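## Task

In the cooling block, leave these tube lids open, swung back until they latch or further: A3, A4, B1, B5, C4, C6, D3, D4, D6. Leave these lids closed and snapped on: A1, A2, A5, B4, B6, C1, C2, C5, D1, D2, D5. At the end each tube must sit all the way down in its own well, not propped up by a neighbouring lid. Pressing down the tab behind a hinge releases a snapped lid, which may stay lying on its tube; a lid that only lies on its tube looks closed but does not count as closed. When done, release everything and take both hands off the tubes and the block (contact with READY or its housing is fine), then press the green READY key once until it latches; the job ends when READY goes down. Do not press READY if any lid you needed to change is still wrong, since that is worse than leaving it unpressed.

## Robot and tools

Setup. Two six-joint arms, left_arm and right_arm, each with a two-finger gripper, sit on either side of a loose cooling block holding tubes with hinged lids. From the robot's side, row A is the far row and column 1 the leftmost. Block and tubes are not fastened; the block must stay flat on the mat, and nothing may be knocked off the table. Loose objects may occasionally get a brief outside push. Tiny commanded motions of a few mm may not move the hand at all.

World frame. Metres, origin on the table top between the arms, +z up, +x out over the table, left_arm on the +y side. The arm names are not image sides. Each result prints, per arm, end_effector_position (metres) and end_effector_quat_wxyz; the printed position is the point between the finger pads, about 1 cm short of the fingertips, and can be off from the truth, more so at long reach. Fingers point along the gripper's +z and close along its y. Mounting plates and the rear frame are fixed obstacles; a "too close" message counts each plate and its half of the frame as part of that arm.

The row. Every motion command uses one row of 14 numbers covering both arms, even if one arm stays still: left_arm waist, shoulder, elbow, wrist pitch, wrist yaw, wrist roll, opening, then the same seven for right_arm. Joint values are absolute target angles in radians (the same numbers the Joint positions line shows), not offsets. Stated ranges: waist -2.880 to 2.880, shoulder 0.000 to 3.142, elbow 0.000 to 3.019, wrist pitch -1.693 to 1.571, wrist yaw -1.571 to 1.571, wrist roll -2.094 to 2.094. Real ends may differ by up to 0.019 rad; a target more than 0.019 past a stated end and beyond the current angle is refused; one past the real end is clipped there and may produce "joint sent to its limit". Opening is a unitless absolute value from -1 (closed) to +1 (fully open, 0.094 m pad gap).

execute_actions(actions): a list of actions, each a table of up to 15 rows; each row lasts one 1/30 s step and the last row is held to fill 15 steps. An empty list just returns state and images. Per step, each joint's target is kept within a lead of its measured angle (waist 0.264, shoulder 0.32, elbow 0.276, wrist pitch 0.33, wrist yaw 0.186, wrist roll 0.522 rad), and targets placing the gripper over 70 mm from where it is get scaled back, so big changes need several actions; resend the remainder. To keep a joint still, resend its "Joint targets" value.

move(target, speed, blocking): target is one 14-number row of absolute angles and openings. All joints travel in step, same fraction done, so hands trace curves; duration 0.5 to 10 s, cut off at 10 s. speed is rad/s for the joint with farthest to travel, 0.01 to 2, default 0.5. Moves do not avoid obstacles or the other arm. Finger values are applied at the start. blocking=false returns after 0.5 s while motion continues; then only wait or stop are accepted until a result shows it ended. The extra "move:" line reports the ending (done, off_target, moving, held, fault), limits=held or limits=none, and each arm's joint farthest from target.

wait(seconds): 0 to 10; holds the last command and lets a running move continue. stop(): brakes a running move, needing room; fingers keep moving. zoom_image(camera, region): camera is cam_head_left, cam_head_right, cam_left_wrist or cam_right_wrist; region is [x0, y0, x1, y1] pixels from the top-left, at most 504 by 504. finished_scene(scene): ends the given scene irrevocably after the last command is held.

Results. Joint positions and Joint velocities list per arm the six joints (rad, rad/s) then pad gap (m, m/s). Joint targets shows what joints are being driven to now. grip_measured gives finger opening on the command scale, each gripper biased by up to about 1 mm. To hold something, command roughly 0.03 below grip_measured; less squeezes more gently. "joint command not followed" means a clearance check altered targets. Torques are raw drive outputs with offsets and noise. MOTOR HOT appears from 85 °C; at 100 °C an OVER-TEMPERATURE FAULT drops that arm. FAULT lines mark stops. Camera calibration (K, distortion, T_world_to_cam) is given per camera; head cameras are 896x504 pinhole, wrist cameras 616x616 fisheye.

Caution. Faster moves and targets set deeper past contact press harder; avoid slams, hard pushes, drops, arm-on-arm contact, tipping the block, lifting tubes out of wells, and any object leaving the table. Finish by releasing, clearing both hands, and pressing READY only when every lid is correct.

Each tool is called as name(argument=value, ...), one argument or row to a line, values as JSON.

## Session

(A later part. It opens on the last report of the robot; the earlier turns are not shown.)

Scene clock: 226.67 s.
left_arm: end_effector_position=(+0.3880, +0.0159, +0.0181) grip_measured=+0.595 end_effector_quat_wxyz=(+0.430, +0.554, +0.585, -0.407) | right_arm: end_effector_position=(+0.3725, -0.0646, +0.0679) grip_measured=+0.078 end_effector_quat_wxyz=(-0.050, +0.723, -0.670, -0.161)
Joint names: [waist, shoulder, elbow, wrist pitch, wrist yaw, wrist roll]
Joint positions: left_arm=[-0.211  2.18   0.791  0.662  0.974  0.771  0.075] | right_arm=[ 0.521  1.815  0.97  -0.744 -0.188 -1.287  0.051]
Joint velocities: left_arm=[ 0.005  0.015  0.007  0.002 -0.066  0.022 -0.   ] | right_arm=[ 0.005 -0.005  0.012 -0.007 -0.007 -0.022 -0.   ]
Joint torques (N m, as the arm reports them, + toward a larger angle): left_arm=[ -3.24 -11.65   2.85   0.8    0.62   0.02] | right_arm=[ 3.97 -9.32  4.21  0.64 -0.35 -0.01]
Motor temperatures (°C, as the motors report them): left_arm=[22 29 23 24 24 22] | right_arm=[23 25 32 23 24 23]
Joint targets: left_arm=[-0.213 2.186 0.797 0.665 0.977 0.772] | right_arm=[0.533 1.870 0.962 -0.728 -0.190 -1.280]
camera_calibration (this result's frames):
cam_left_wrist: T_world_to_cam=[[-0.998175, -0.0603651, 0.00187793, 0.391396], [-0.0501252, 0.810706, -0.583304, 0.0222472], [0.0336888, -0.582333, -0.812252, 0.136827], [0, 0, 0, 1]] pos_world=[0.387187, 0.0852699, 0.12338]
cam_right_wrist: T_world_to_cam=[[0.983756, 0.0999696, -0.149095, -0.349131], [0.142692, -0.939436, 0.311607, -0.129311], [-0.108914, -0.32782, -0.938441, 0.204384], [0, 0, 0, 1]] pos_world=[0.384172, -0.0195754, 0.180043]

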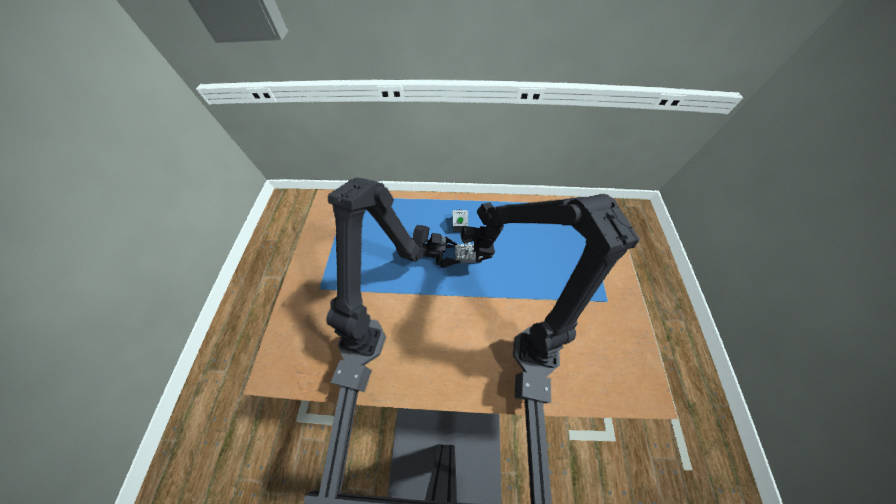

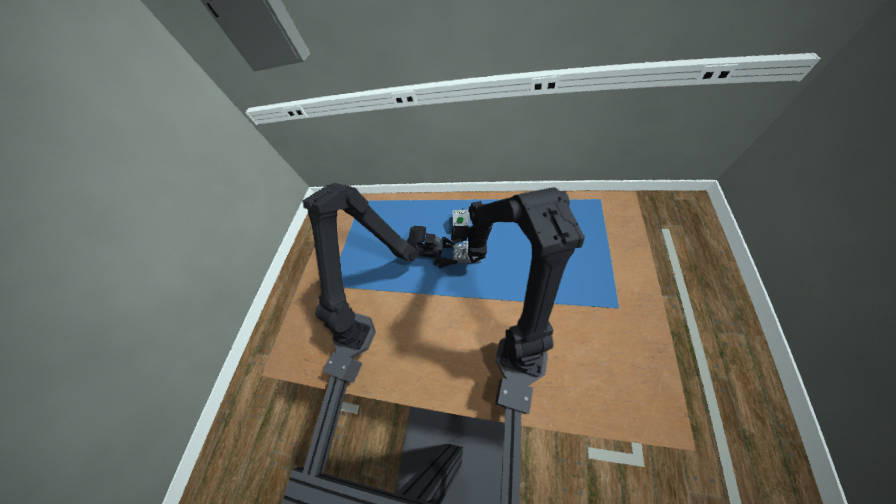

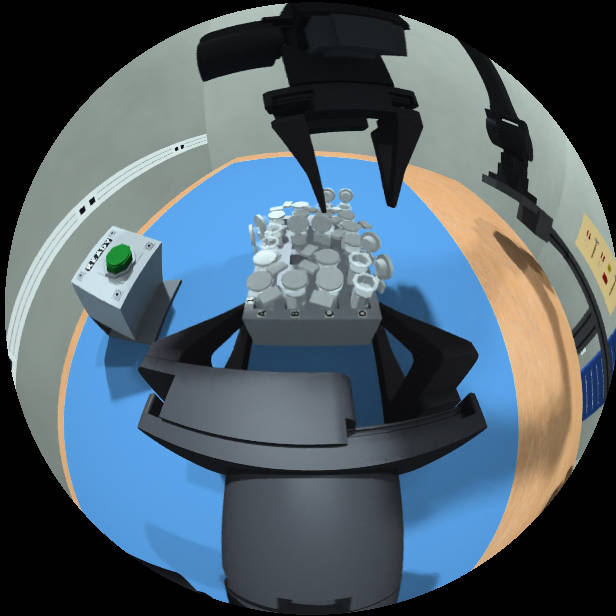

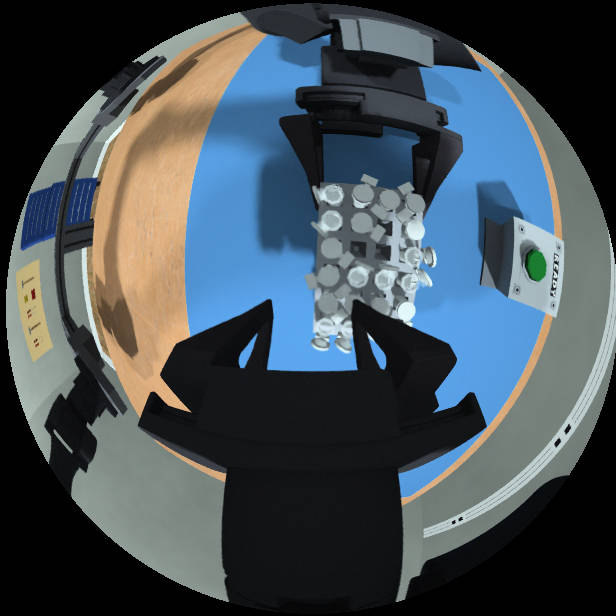

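execute_actions(
  actions=[
    [[-0.213,2.186,0.797,0.665,0.977,0.772,0.58,0.533,1.85,0.9625,-0.728,-0.19,-1.28,0.08],[-0.213,2.186,0.797,0.665,0.977,0.772,0.58,0.533,1.83,0.9625,-0.728,-0.19,-1.28,0.08],[-0.213,2.186,0.797,0.665,0.977,0.772,0.58,0.533,1.812,0.9625,-0.728,-0.19,-1.28,0.08],[-0.213,2.186,0.797,0.665,0.977,0.772,0.58,0.533,1.805,0.9625,-0.728,-0.19,-1.28,0.08],[-0.213,2.186,0.797,0.665,0.977,0.772,0.58,0.533,1.798,0.9625,-0.728,-0.19,-1.28,0.08],[-0.213,2.186,0.797,0.665,0.977,0.772,0.58,0.533,1.79,0.9625,-0.728,-0.19,-1.28,0.08],[-0.213,2.186,0.797,0.665,0.977,0.772,0.58,0.533,1.782,0.9625,-0.728,-0.19,-1.28,0.08],[-0.213,2.186,0.797,0.665,0.977,0.772,0.58,0.533,1.774,0.9625,-0.728,-0.19,-1.28,0.08],[-0.213,2.186,0.797,0.665,0.977,0.772,0.58,0.533,1.766,0.9625,-0.728,-0.19,-1.28,0.08],[-0.213,2.186,0.797,0.665,0.977,0.772,0.58,0.533,1.758,0.9625,-0.728,-0.19,-1.28,0.08],[-0.213,2.186,0.797,0.665,0.977,0.772,0.58,0.533,1.75,0.9625,-0.728,-0.19,-1.28,0.08]],
  ],
)

move(
  target=[-0.213,2.186,0.797,0.665,0.977,0.772,0.58,0.536,1.93,1.285,-0.8715,-0.19,-2.01,1.0],
  speed=0.7,
)

execute_actions(
  actions=[
    [[-0.213,2.186,0.797,0.665,0.977,0.772,0.58,0.536,1.93,1.26,-0.8715,-0.19,-2.01,1.0],[-0.213,2.186,0.797,0.665,0.977,0.772,0.58,0.536,1.93,1.245,-0.8715,-0.19,-2.01,1.0],[-0.213,2.186,0.797,0.665,0.977,0.772,0.58,0.536,1.934,1.235,-0.8715,-0.19,-2.01,1.0],[-0.213,2.186,0.797,0.665,0.977,0.772,0.58,0.536,1.938,1.23,-0.8715,-0.19,-2.01,1.0],[-0.213,2.186,0.797,0.665,0.977,0.772,0.58,0.536,1.942,1.226,-0.8715,-0.19,-2.01,1.0],[-0.213,2.186,0.797,0.665,0.977,0.772,0.58,0.536,1.946,1.222,-0.8715,-0.19,-2.01,1.0],[-0.213,2.186,0.797,0.665,0.977,0.772,0.58,0.536,1.95,1.218,-0.8715,-0.19,-2.01,1.0],[-0.213,2.186,0.797,0.665,0.977,0.772,0.58,0.536,1.954,1.218,-0.8715,-0.19,-2.01,1.0],[-0.213,2.186,0.797,0.665,0.977,0.772,0.58,0.536,1.958,1.218,-0.8715,-0.19,-2.01,1.0]],
  ],
)

zoom_image(
  camera="cam_right_wrist",
  region=[170, 200, 410, 380],
)

Scene clock: 277.83 s.
left_arm: end_effector_position=(+0.3880, +0.0159, +0.0181) grip_measured=+0.595 end_effector_quat_wxyz=(+0.430, +0.554, +0.585, -0.407) | right_arm: end_effector_position=(+0.3832, -0.0643, +0.0914) grip_measured=+0.078 end_effector_quat_wxyz=(-0.076, +0.723, -0.670, -0.148)
Joint names: [waist, shoulder, elbow, wrist pitch, wrist yaw, wrist roll]
Joint positions: left_arm=[-0.211  2.18   0.791  0.662  0.974  0.771  0.075] | right_arm=[ 0.521  1.755  0.969 -0.744 -0.188 -1.287  0.051]
Joint velocities: left_arm=[-0.005 -0.005 -0.017 -0.012  0.081 -0.037 -0.   ] | right_arm=[ 0.005 -0.171 -0.002 -0.007 -0.037  0.007 -0.001]
Joint torques (N m, as the arm reports them, + toward a larger angle): left_arm=[ -3.22 -11.37   2.99   0.74   0.62   0.  ] | right_arm=[  4.08 -12.34   4.68   0.85  -0.36   0.01]
Motor temperatures (°C, as the motors report them): left_arm=[22 29 23 24 24 22] | right_arm=[23 25 31 23 24 23]
Joint targets: left_arm=[-0.213 2.186 0.797 0.665 0.977 0.772] | right_arm=[0.533 1.750 0.963 -0.728 -0.190 -1.280]
camera_calibration (this result's frames):
cam_left_wrist: T_world_to_cam=[[-0.998175, -0.0603651, 0.00187793, 0.391396], [-0.0501252, 0.810706, -0.583304, 0.0222472], [0.0336888, -0.582333, -0.812252, 0.136827], [0, 0, 0, 1]] pos_world=[0.387187, 0.0852699, 0.12338]
cam_right_wrist: T_world_to_cam=[[0.991148, 0.0940098, -0.0937482, -0.364474], [0.118125, -0.946767, 0.299465, -0.127833], [-0.060605, -0.307889, -0.94949, 0.211543], [0, 0, 0, 1]] pos_world=[0.389169, -0.0216318, 0.204971]

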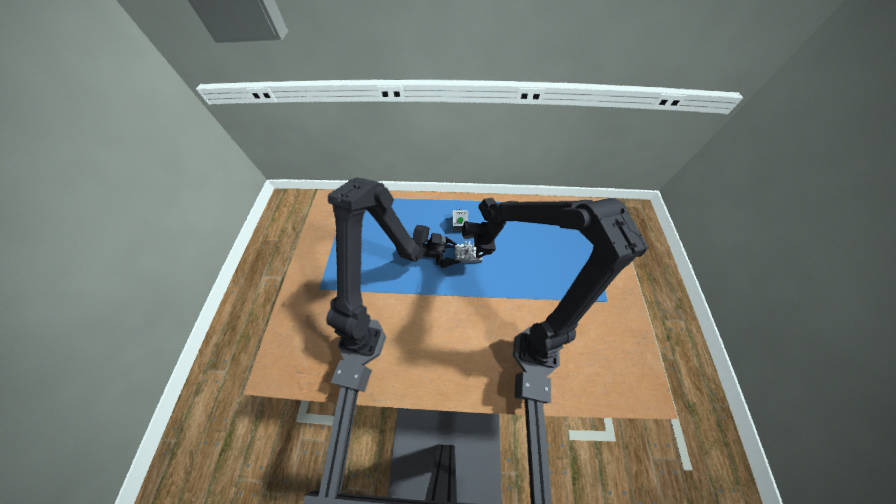

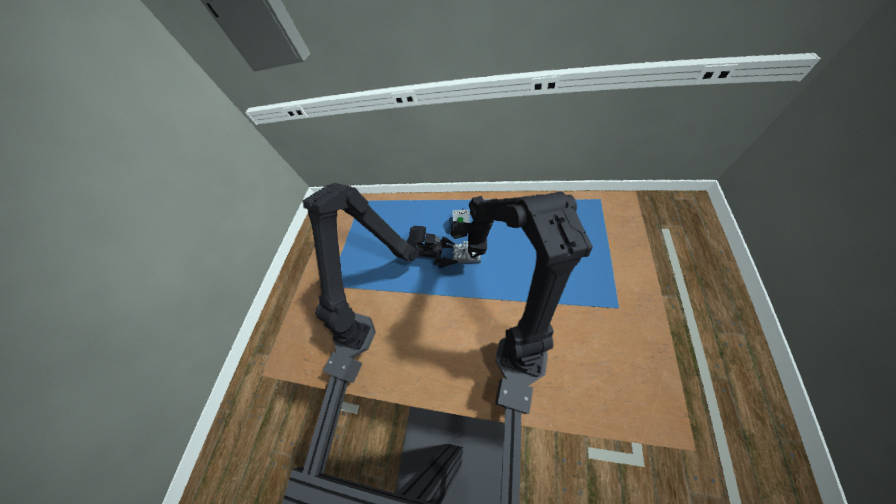

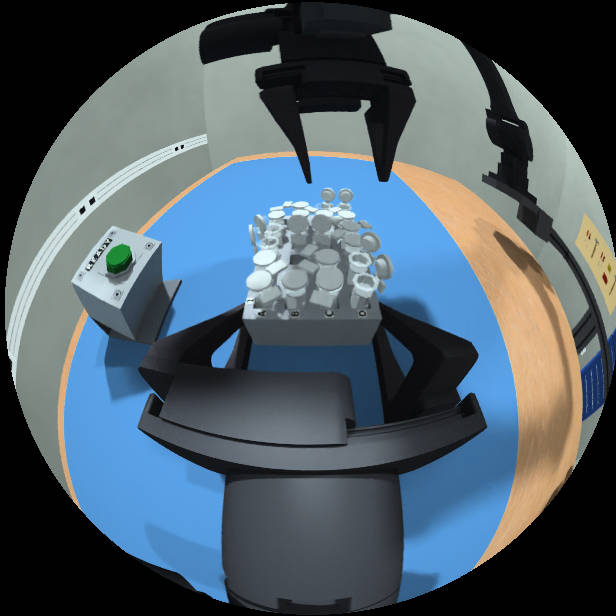

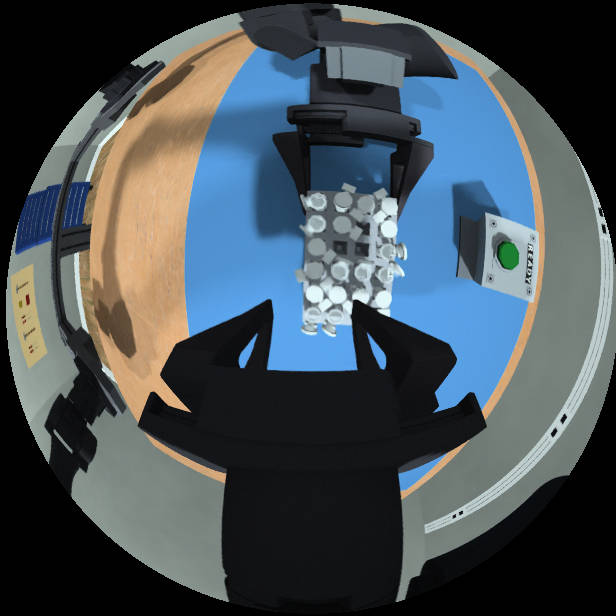

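Scene clock: 279.73 s.
left_arm: end_effector_position=(+0.3880, +0.0159, +0.0181) grip_measured=+0.595 end_effector_quat_wxyz=(+0.430, +0.554, +0.585, -0.407) | right_arm: end_effector_position=(+0.4629, -0.0347, +0.0939) grip_measured=+1.000 end_effector_quat_wxyz=(-0.123, +0.912, -0.375, -0.112)
Joint names: [waist, shoulder, elbow, wrist pitch, wrist yaw, wrist roll]
Joint positions: left_arm=[-0.211  2.18   0.791  0.662  0.974  0.771  0.075] | right_arm=[ 0.521  1.916  1.242 -0.855 -0.188 -2.001  0.094]
Joint velocities: left_arm=[ 0.015  0.005 -0.017  0.007  0.007  0.095  0.001] | right_arm=[ 0.005 -0.005 -0.002 -0.002  0.007  0.051  0.   ]
Joint torques (N m, as the arm reports them, + toward a larger angle): left_arm=[ -3.32 -11.54   2.91   0.83   0.61   0.01] | right_arm=[  3.2  -15.24   8.44  -0.62  -0.33  -0.16]
Motor temperatures (°C, as the motors report them): left_arm=[22 29 23 24 24 22] | right_arm=[23 25 32 23 24 23]
Joint targets: left_arm=[-0.213 2.186 0.797 0.665 0.977 0.772] | right_arm=[0.536 1.930 1.285 -0.872 -0.190 -2.010]
move: off_target (right_arm); limits=none; left_arm: farthest joint: the shoulder, 0.006 radians from its target (0.006 radians at the start); right_arm: farthest joint: the elbow, 0.043 radians from its target (0.316 radians at the start)
camera_calibration (this result's frames):
cam_left_wrist: T_world_to_cam=[[-0.998175, -0.0603651, 0.00187793, 0.391396], [-0.0501252, 0.810706, -0.583304, 0.0222472], [0.0336888, -0.582333, -0.812252, 0.136827], [0, 0, 0, 1]] pos_world=[0.387187, 0.0852699, 0.12338]
cam_right_wrist: T_world_to_cam=[[0.710126, 0.690819, 0.135976, -0.316758], [0.62966, -0.709531, 0.316376, -0.340096], [0.315038, -0.139048, -0.938838, 0.0588402], [0, 0, 0, 1]] pos_world=[0.420546, -0.014305, 0.205911]

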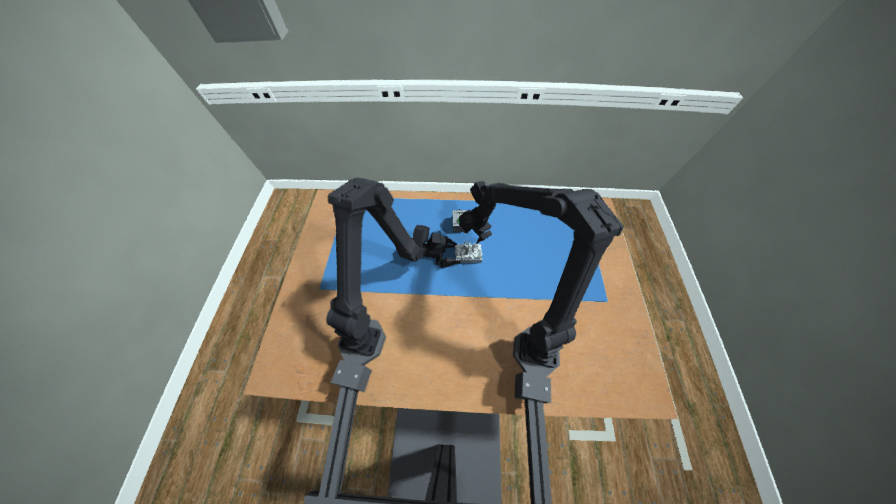

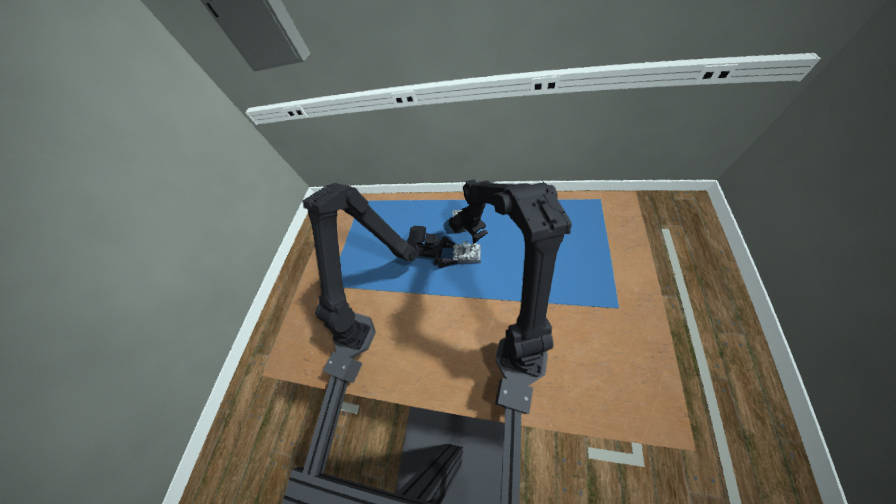

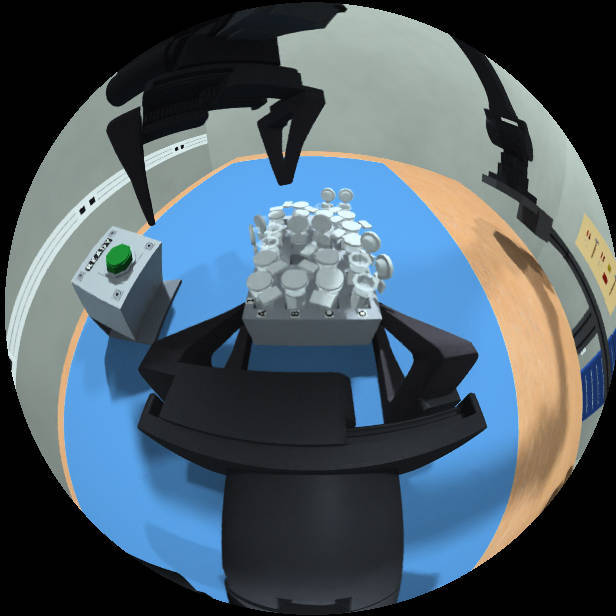

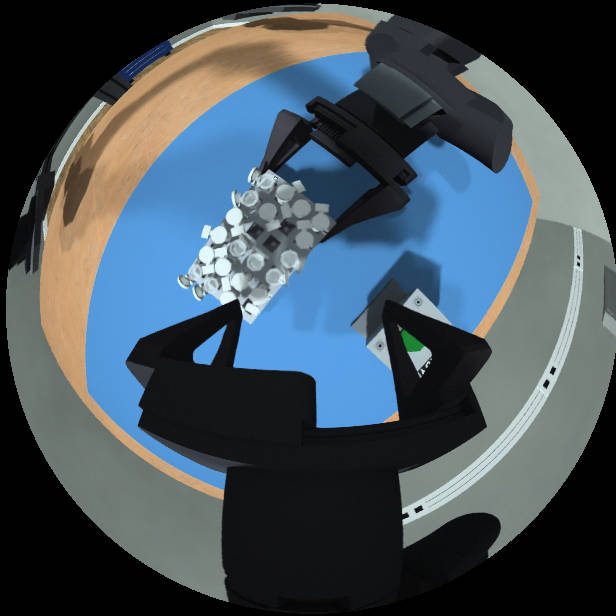

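Scene clock: 280.23 s.
left_arm: end_effector_position=(+0.3880, +0.0159, +0.0181) grip_measured=+0.595 end_effector_quat_wxyz=(+0.430, +0.554, +0.585, -0.407) | right_arm: end_effector_position=(+0.4473, -0.0372, +0.0727) grip_measured=+1.000 end_effector_quat_wxyz=(-0.106, +0.912, -0.375, -0.131)
Joint names: [waist, shoulder, elbow, wrist pitch, wrist yaw, wrist roll]
Joint positions: left_arm=[-0.211  2.18   0.791  0.662  0.974  0.771  0.075] | right_arm=[ 0.521  1.949  1.223 -0.855 -0.188 -2.002  0.094]
Joint velocities: left_arm=[-0.005 -0.005 -0.002  0.002  0.022 -0.022  0.001] | right_arm=[-0.005  0.063 -0.037 -0.012 -0.007  0.007  0.   ]
Joint torques (N m, as the arm reports them, + toward a larger angle): left_arm=[ -3.25 -11.47   2.89   0.79   0.6   -0.01] | right_arm=[  3.79 -16.92   4.85  -0.75  -0.31  -0.19]
Motor temperatures (°C, as the motors report them): left_arm=[22 29 23 24 24 22] | right_arm=[23 25 32 23 24 23]
Joint targets: left_arm=[-0.213 2.186 0.797 0.665 0.977 0.772] | right_arm=[0.536 1.958 1.218 -0.871 -0.190 -2.010]
camera_calibration (this result's frames):
cam_left_wrist: T_world_to_cam=[[-0.998175, -0.0603651, 0.00187793, 0.391396], [-0.0501252, 0.810706, -0.583304, 0.0222472], [0.0336888, -0.582333, -0.812252, 0.136827], [0, 0, 0, 1]] pos_world=[0.387187, 0.0852699, 0.12338]
cam_right_wrist: T_world_to_cam=[[0.709737, 0.698798, 0.0891939, -0.297258], [0.650353, -0.69861, 0.298304, -0.332911], [0.270766, -0.153709, -0.950294, 0.0635458], [0, 0, 0, 1]] pos_world=[0.410279, -0.0150841, 0.186209]

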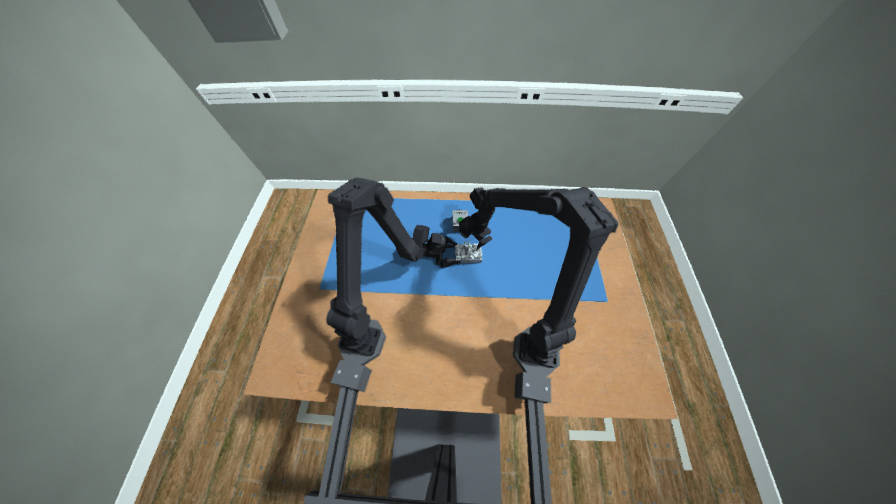

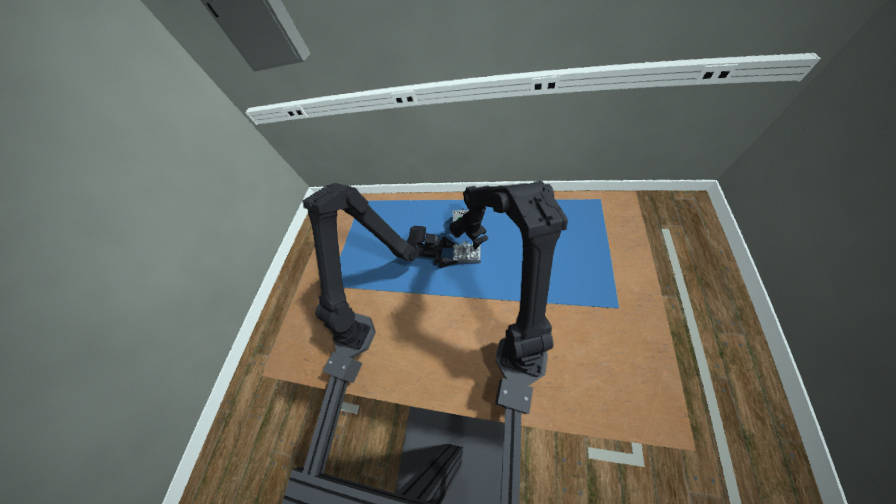

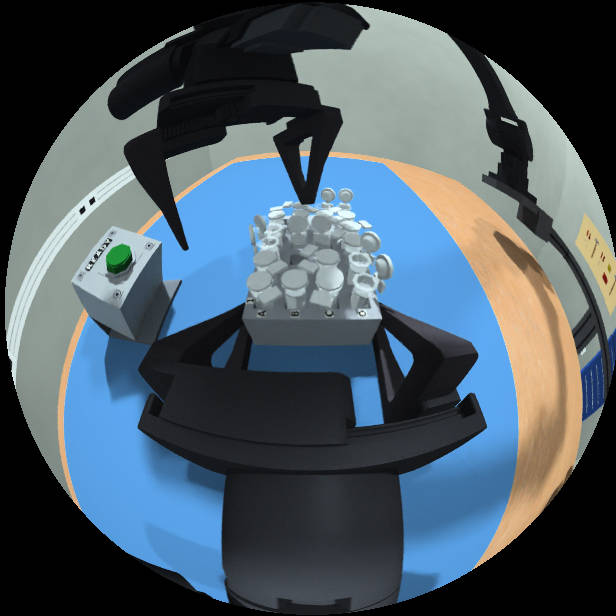

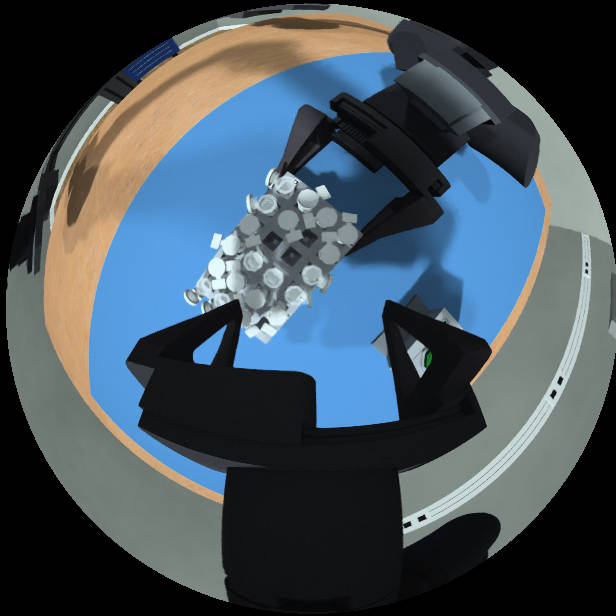

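Region (170, 200, 410, 380) of cam_right_wrist's 616x616 image, scaled by 2.100, with more detail than that image has; it fills the top 378 rows of this view, and the rest is white.

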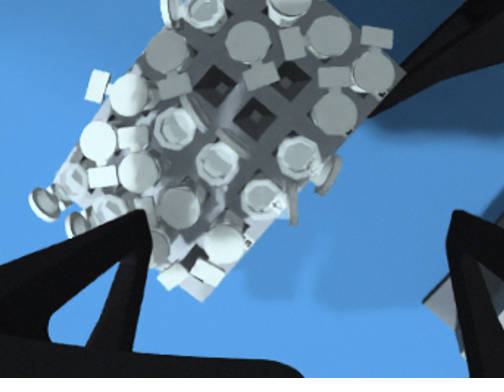

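wait(
  seconds=0,
)

zoom_image(
  camera="cam_right_wrist",
  region=[190, 250, 310, 350],
)

zoom_image(
  camera="cam_left_wrist",
  region=[250, 175, 390, 265],
)

Scene clock: 283.70 s.
left_arm: end_effector_position=(+0.3880, +0.0159, +0.0181) grip_measured=+0.595 end_effector_quat_wxyz=(+0.430, +0.554, +0.585, -0.407) | right_arm: end_effector_position=(+0.4467, -0.0373, +0.0720) grip_measured=+1.000 end_effector_quat_wxyz=(-0.105, +0.911, -0.375, -0.132)
Joint names: [waist, shoulder, elbow, wrist pitch, wrist yaw, wrist roll]
Joint positions: left_arm=[-0.211  2.18   0.791  0.662  0.974  0.771  0.075] | right_arm=[ 0.521  1.95   1.223 -0.855 -0.188 -2.002  0.094]
Joint velocities: left_arm=[-0.015 -0.005 -0.002  0.012 -0.007 -0.007 -0.   ] | right_arm=[-0.015 -0.005  0.002 -0.012 -0.007  0.066  0.   ]
Joint torques (N m, as the arm reports them, + toward a larger angle): left_arm=[ -3.13 -11.58   3.02   0.86   0.61   0.01] | right_arm=[  4.92 -15.27   5.    -0.71  -0.34  -0.13]
Motor temperatures (°C, as the motors report them): left_arm=[22 29 23 24 24 22] | right_arm=[23 25 32 23 24 23]
Joint targets: left_arm=[-0.213 2.186 0.797 0.665 0.977 0.772] | right_arm=[0.536 1.958 1.218 -0.871 -0.190 -2.010]
camera_calibration (this result's frames):
cam_left_wrist: T_world_to_cam=[[-0.998175, -0.0603651, 0.00187793, 0.391396], [-0.0501252, 0.810706, -0.583304, 0.0222472], [0.0336888, -0.582333, -0.812252, 0.136827], [0, 0, 0, 1]] pos_world=[0.387187, 0.0852699, 0.12338]
cam_right_wrist: T_world_to_cam=[[0.709698, 0.699054, 0.087476, -0.296537], [0.651074, -0.69823, 0.297619, -0.332634], [0.26913, -0.154266, -0.950669, 0.0637242], [0, 0, 0, 1]] pos_world=[0.409871, -0.0151285, 0.185518]

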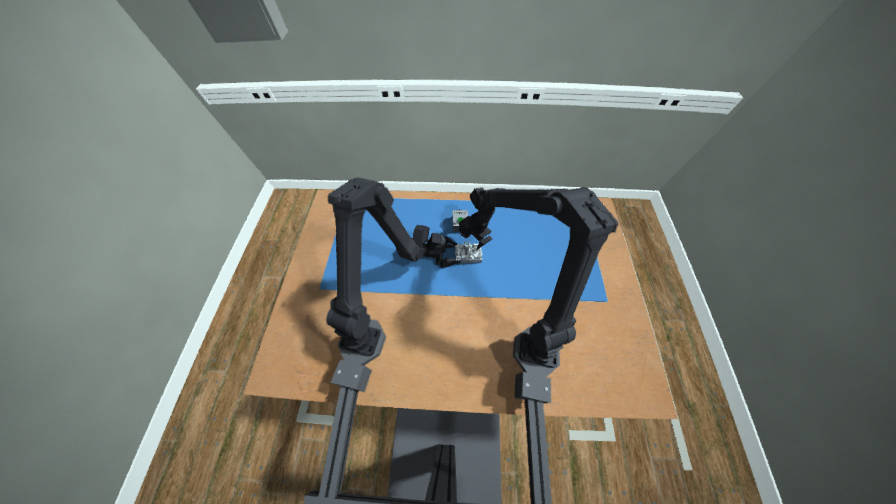

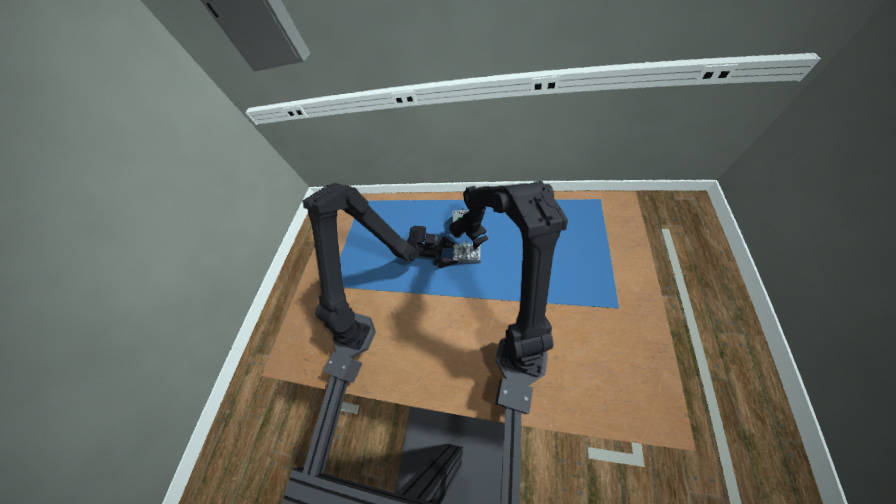

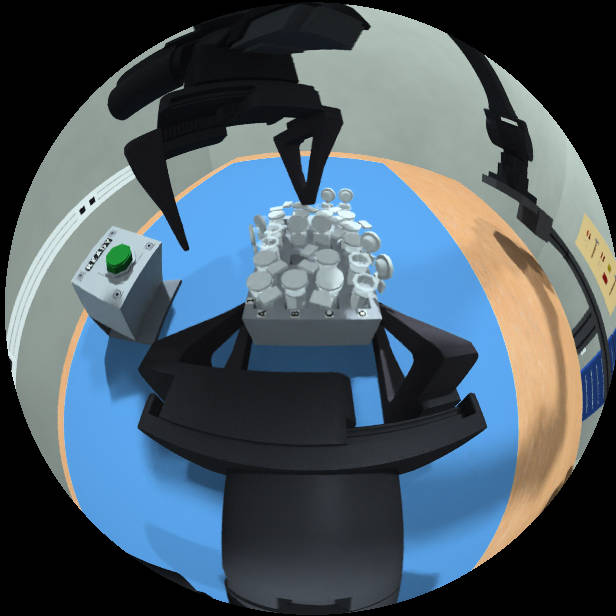

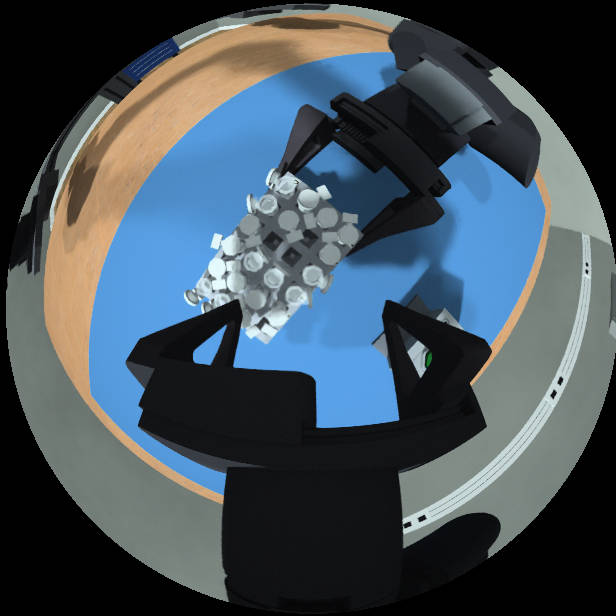

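Region (190, 250, 310, 350) of cam_right_wrist's 616x616 image, scaled by 4.200, with more detail than that image has.

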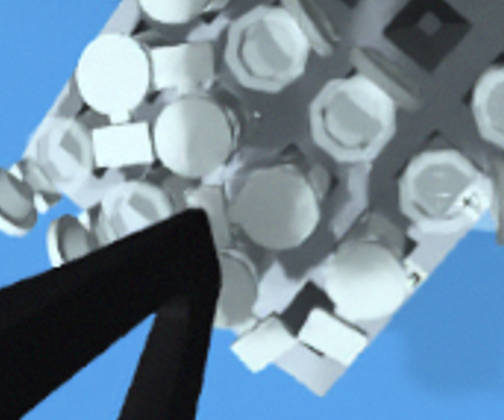

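Region (250, 175, 390, 265) of cam_left_wrist's 616x616 image, scaled by 3.600, with more detail than that image has; it fills the top 324 rows of this view, and the rest is white.

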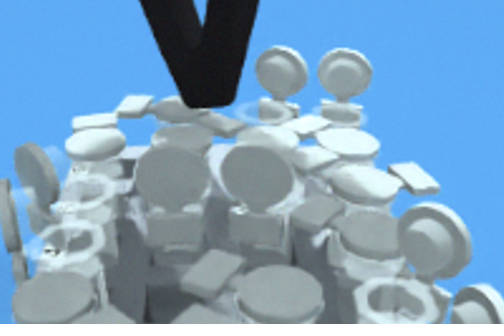

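execute_actions(
  actions=[
    [[-0.213,2.186,0.797,0.665,0.977,0.772,0.58,0.536,1.958,1.218,-0.8715,-0.19,-1.99,1.0],[-0.213,2.186,0.797,0.665,0.977,0.772,0.58,0.536,1.958,1.218,-0.8715,-0.19,-1.97,1.0],[-0.213,2.186,0.797,0.665,0.977,0.772,0.58,0.536,1.958,1.218,-0.8715,-0.19,-1.95,1.0],[-0.213,2.186,0.797,0.665,0.977,0.772,0.58,0.536,1.958,1.218,-0.8715,-0.19,-1.93,1.0],[-0.213,2.186,0.797,0.665,0.977,0.772,0.58,0.536,1.958,1.218,-0.8715,-0.19,-1.915,1.0],[-0.213,2.186,0.797,0.665,0.977,0.772,0.58,0.536,1.962,1.218,-0.8715,-0.19,-1.90,1.0],[-0.213,2.186,0.797,0.665,0.977,0.772,0.58,0.536,1.966,1.218,-0.8715,-0.19,-1.90,1.0],[-0.213,2.186,0.797,0.665,0.977,0.772,0.58,0.536,1.970,1.218,-0.8715,-0.19,-1.90,1.0],[-0.213,2.186,0.797,0.665,0.977,0.772,0.58,0.536,1.973,1.218,-0.8715,-0.19,-1.90,1.0]],
  ],
)

zoom_image(
  camera="cam_right_wrist",
  region=[190, 250, 310, 350],
)

zoom_image(
  camera="cam_left_wrist",
  region=[250, 175, 390, 265],
)

Scene clock: 304.97 s.
left_arm: end_effector_position=(+0.3880, +0.0159, +0.0181) grip_measured=+0.595 end_effector_quat_wxyz=(+0.430, +0.554, +0.585, -0.407) | right_arm: end_effector_position=(+0.4453, -0.0374, +0.0693) grip_measured=+1.000 end_effector_quat_wxyz=(-0.097, +0.894, -0.414, -0.139)
Joint names: [waist, shoulder, elbow, wrist pitch, wrist yaw, wrist roll]
Joint positions: left_arm=[-0.211  2.18   0.791  0.662  0.974  0.771  0.075] | right_arm=[ 0.521  1.956  1.223 -0.856 -0.188 -1.915  0.094]
Joint velocities: left_arm=[-0.005 -0.005  0.002  0.002  0.007  0.037  0.001] | right_arm=[ 0.005 -0.005 -0.007 -0.017 -0.037  0.066  0.   ]
Joint torques (N m, as the arm reports them, + toward a larger angle): left_arm=[ -3.33 -11.41   2.95   0.78   0.62   0.02] | right_arm=[  3.97 -15.14   4.85  -0.61  -0.36   0.07]
Motor temperatures (°C, as the motors report them): left_arm=[22 29 23 24 24 22] | right_arm=[23 26 32 23 24 23]
Joint targets: left_arm=[-0.213 2.186 0.797 0.665 0.977 0.772] | right_arm=[0.536 1.973 1.218 -0.871 -0.190 -1.900]
camera_calibration (this result's frames):
cam_left_wrist: T_world_to_cam=[[-0.998175, -0.0603651, 0.00187793, 0.391396], [-0.0501252, 0.810706, -0.583304, 0.0222472], [0.0336888, -0.582333, -0.812252, 0.136827], [0, 0, 0, 1]] pos_world=[0.387187, 0.0852699, 0.12338]
cam_right_wrist: T_world_to_cam=[[0.765974, 0.64067, 0.0531531, -0.320088], [0.602098, -0.743914, 0.289948, -0.310354], [0.225303, -0.19009, -0.955565, 0.0800459], [0, 0, 0, 1]] pos_world=[0.414008, -0.0105894, 0.183489]

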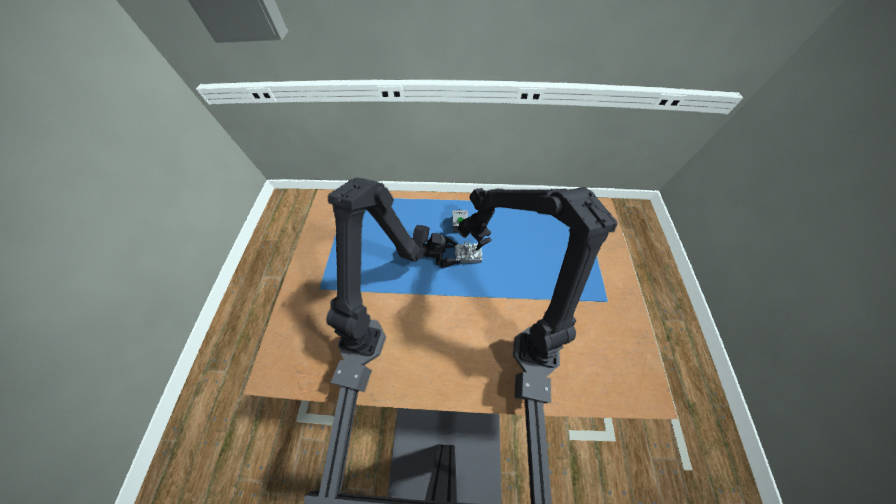

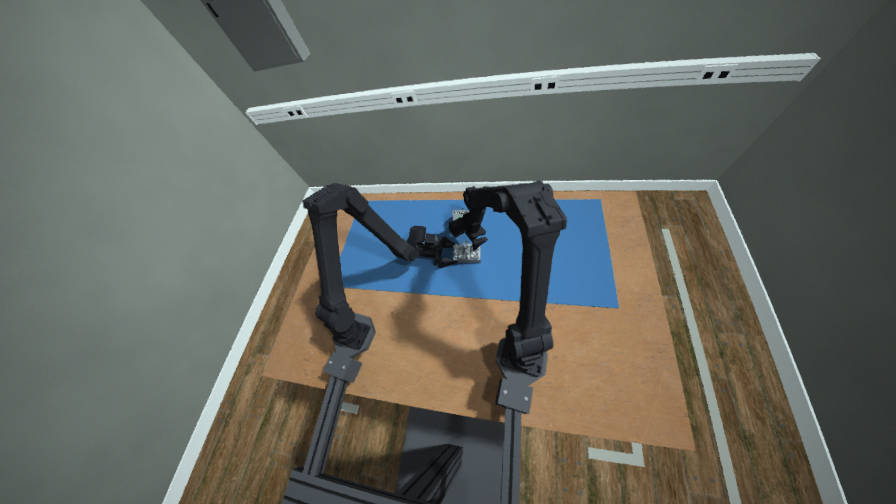

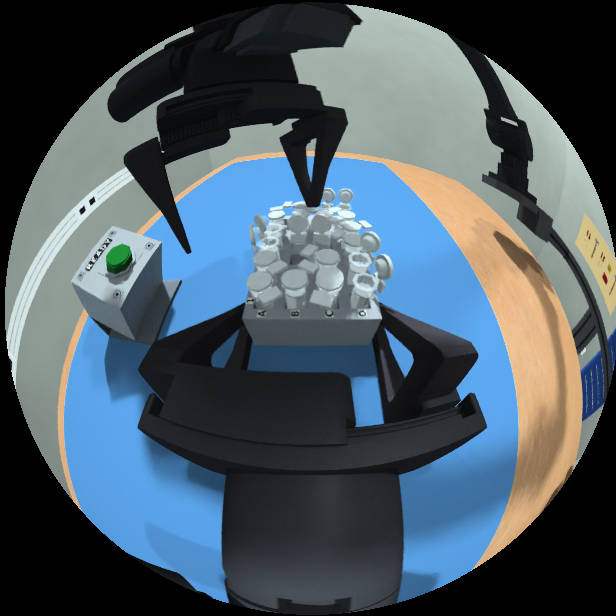

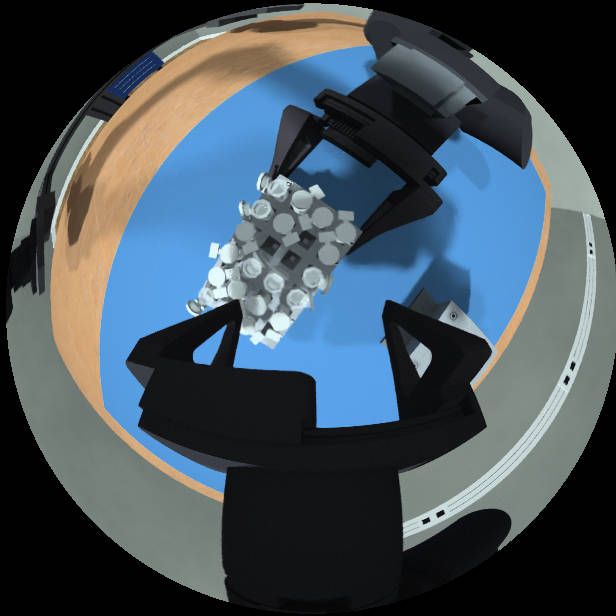

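Region (190, 250, 310, 350) of cam_right_wrist's 616x616 image, scaled by 4.200, with more detail than that image has.

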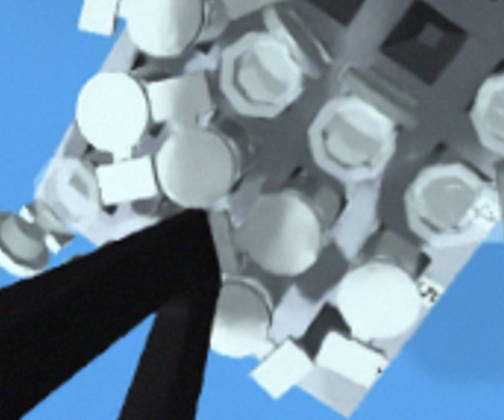

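Region (250, 175, 390, 265) of cam_left_wrist's 616x616 image, scaled by 3.600, with more detail than that image has; it fills the top 324 rows of this view, and the rest is white.

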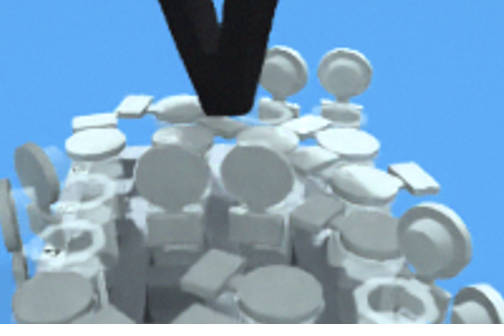

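execute_actions(
  actions=[
    [[-0.213,2.186,0.797,0.665,0.977,0.772,0.58,0.536,1.977,1.218,-0.8715,-0.19,-1.90,1.0],[-0.213,2.186,0.797,0.665,0.977,0.772,0.58,0.536,1.981,1.218,-0.8715,-0.19,-1.90,1.0],[-0.213,2.186,0.797,0.665,0.977,0.772,0.58,0.536,1.985,1.218,-0.8715,-0.19,-1.90,1.0],[-0.213,2.186,0.797,0.665,0.977,0.772,0.58,0.536,1.99,1.218,-0.8715,-0.19,-1.90,1.0],[-0.213,2.186,0.797,0.665,0.977,0.772,0.58,0.536,1.997,1.218,-0.8715,-0.19,-1.90,1.0],[-0.213,2.186,0.797,0.665,0.977,0.772,0.58,0.536,2.005,1.218,-0.8715,-0.19,-1.90,1.0],[-0.213,2.186,0.797,0.665,0.977,0.772,0.58,0.536,2.013,1.218,-0.8715,-0.19,-1.90,1.0],[-0.213,2.186,0.797,0.665,0.977,0.772,0.58,0.536,2.021,1.218,-0.8715,-0.19,-1.90,1.0],[-0.213,2.186,0.797,0.665,0.977,0.772,0.58,0.536,2.029,1.218,-0.8715,-0.19,-1.90,1.0],[-0.213,2.186,0.797,0.665,0.977,0.772,0.58,0.536,2.037,1.218,-0.8715,-0.19,-1.90,1.0],[-0.213,2.186,0.797,0.665,0.977,0.772,0.58,0.536,2.045,1.218,-0.8715,-0.19,-1.90,1.0],[-0.213,2.186,0.797,0.665,0.977,0.772,0.58,0.536,2.053,1.218,-0.8715,-0.19,-1.90,1.0],[-0.213,2.186,0.797,0.665,0.977,0.772,0.58,0.536,2.058,1.218,-0.8715,-0.19,-1.90,1.0],[-0.213,2.186,0.797,0.665,0.977,0.772,0.58,0.536,2.058,1.218,-0.8715,-0.19,-1.90,1.0],[-0.213,2.186,0.797,0.665,0.977,0.772,0.58,0.536,2.058,1.218,-0.8715,-0.19,-1.90,1.0]],
    [[-0.213,2.186,0.797,0.665,0.977,0.772,0.58,0.536,2.03,1.218,-0.8715,-0.19,-1.90,1.0],[-0.213,2.186,0.797,0.665,0.977,0.772,0.58,0.536,2.005,1.218,-0.8715,-0.19,-1.90,1.0],[-0.213,2.186,0.797,0.665,0.977,0.772,0.58,0.536,1.985,1.218,-0.8715,-0.19,-1.90,1.0]],
  ],
)

zoom_image(
  camera="cam_right_wrist",
  region=[190, 250, 310, 350],
)

zoom_image(
  camera="cam_left_wrist",
  region=[250, 175, 390, 265],
)

Scene clock: 318.77 s.
left_arm: end_effector_position=(+0.3880, +0.0159, +0.0181) grip_measured=+0.595 end_effector_quat_wxyz=(+0.430, +0.554, +0.585, -0.407) | right_arm: end_effector_position=(+0.4435, -0.0374, +0.0673) grip_measured=+1.000 end_effector_quat_wxyz=(-0.091, +0.891, -0.421, -0.145)
Joint names: [waist, shoulder, elbow, wrist pitch, wrist yaw, wrist roll]
Joint positions: left_arm=[-0.211  2.18   0.791  0.662  0.974  0.771  0.075] | right_arm=[ 0.521  1.964  1.228 -0.869 -0.19  -1.899  0.094]
Joint velocities: left_arm=[-0.005 -0.024  0.012 -0.002 -0.007 -0.037 -0.   ] | right_arm=[-0.005  0.015 -0.012  0.012 -0.007  0.022  0.   ]
Joint torques (N m, as the arm reports them, + toward a larger angle): left_arm=[ -3.38 -11.46   2.93   0.84   0.63   0.02] | right_arm=[  3.92 -15.11   4.38  -0.07  -0.22  -0.03]
Motor temperatures (°C, as the motors report them): left_arm=[22 29 23 24 24 22] | right_arm=[23 26 32 23 24 23]
Joint targets: left_arm=[-0.213 2.186 0.797 0.665 0.977 0.772] | right_arm=[0.536 1.985 1.218 -0.872 -0.190 -1.900]
camera_calibration (this result's frames):
cam_left_wrist: T_world_to_cam=[[-0.998175, -0.0603651, 0.00187793, 0.391396], [-0.0501252, 0.810706, -0.583304, 0.0222472], [0.0336888, -0.582333, -0.812252, 0.136827], [0, 0, 0, 1]] pos_world=[0.387187, 0.0852699, 0.12338]
cam_right_wrist: T_world_to_cam=[[0.77487, 0.63117, 0.0346576, -0.321665], [0.598054, -0.749763, 0.283174, -0.306668], [0.204716, -0.198696, -0.958442, 0.0875258], [0, 0, 0, 1]] pos_world=[0.414735, -0.00951232, 0.181877]

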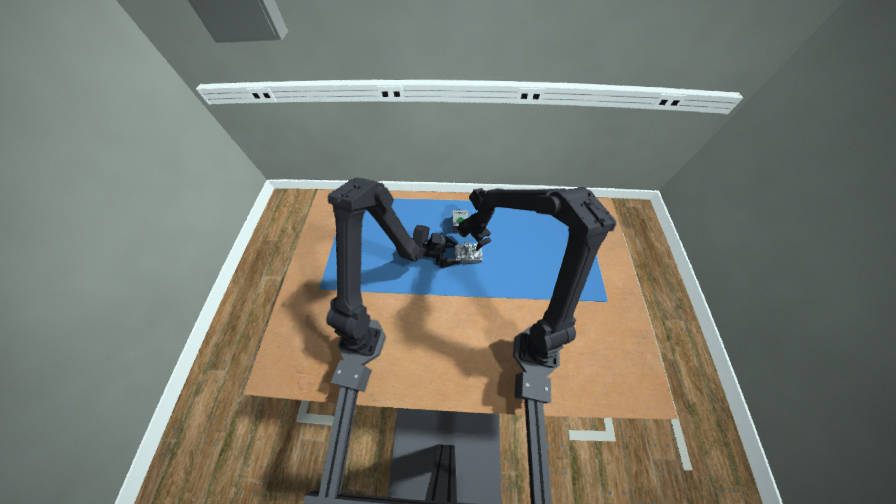

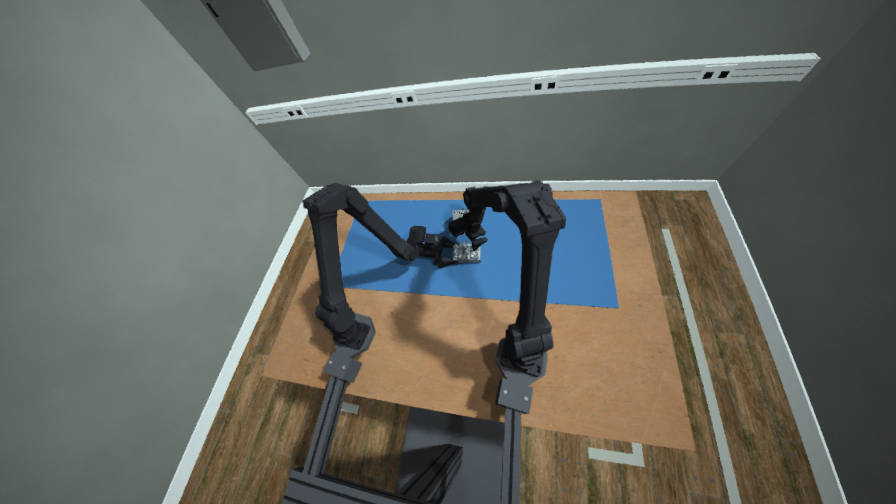

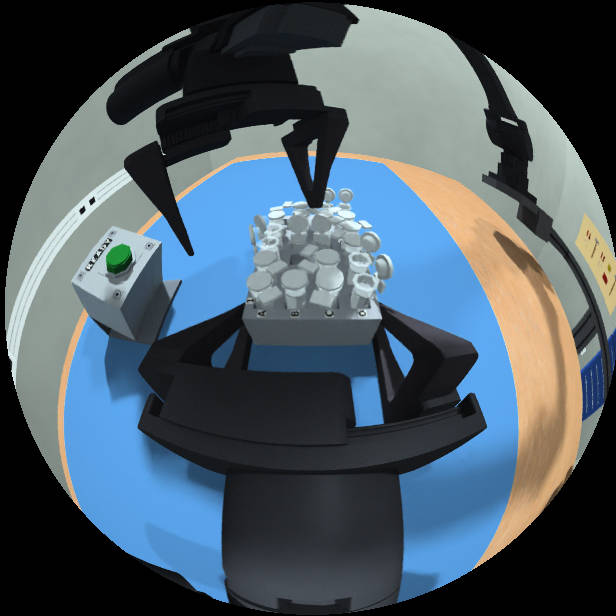

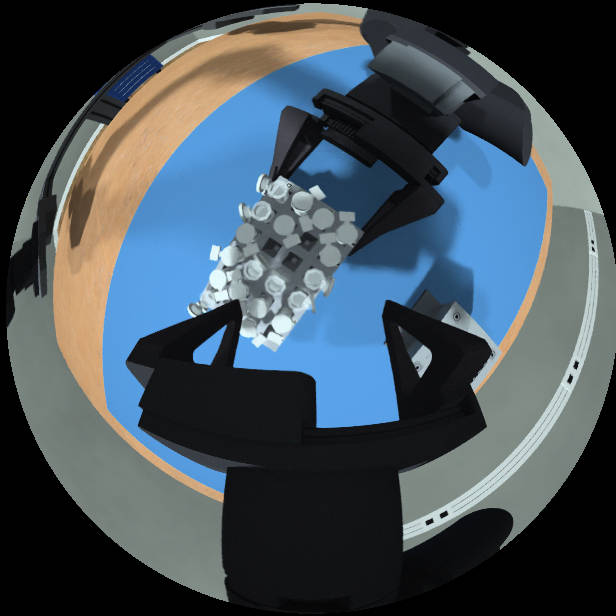

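Region (190, 250, 310, 350) of cam_right_wrist's 616x616 image, scaled by 4.200, with more detail than that image has.

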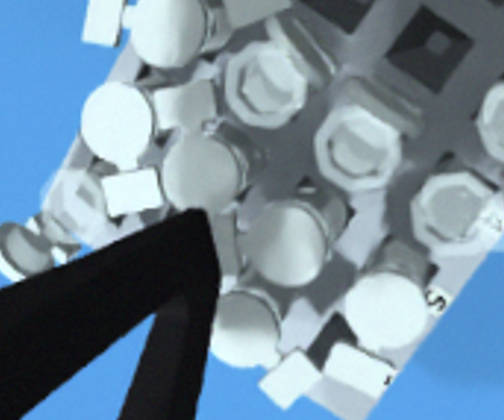

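Region (250, 175, 390, 265) of cam_left_wrist's 616x616 image, scaled by 3.600, with more detail than that image has; it fills the top 324 rows of this view, and the rest is white.

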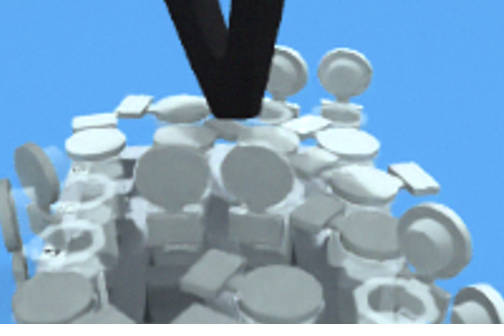

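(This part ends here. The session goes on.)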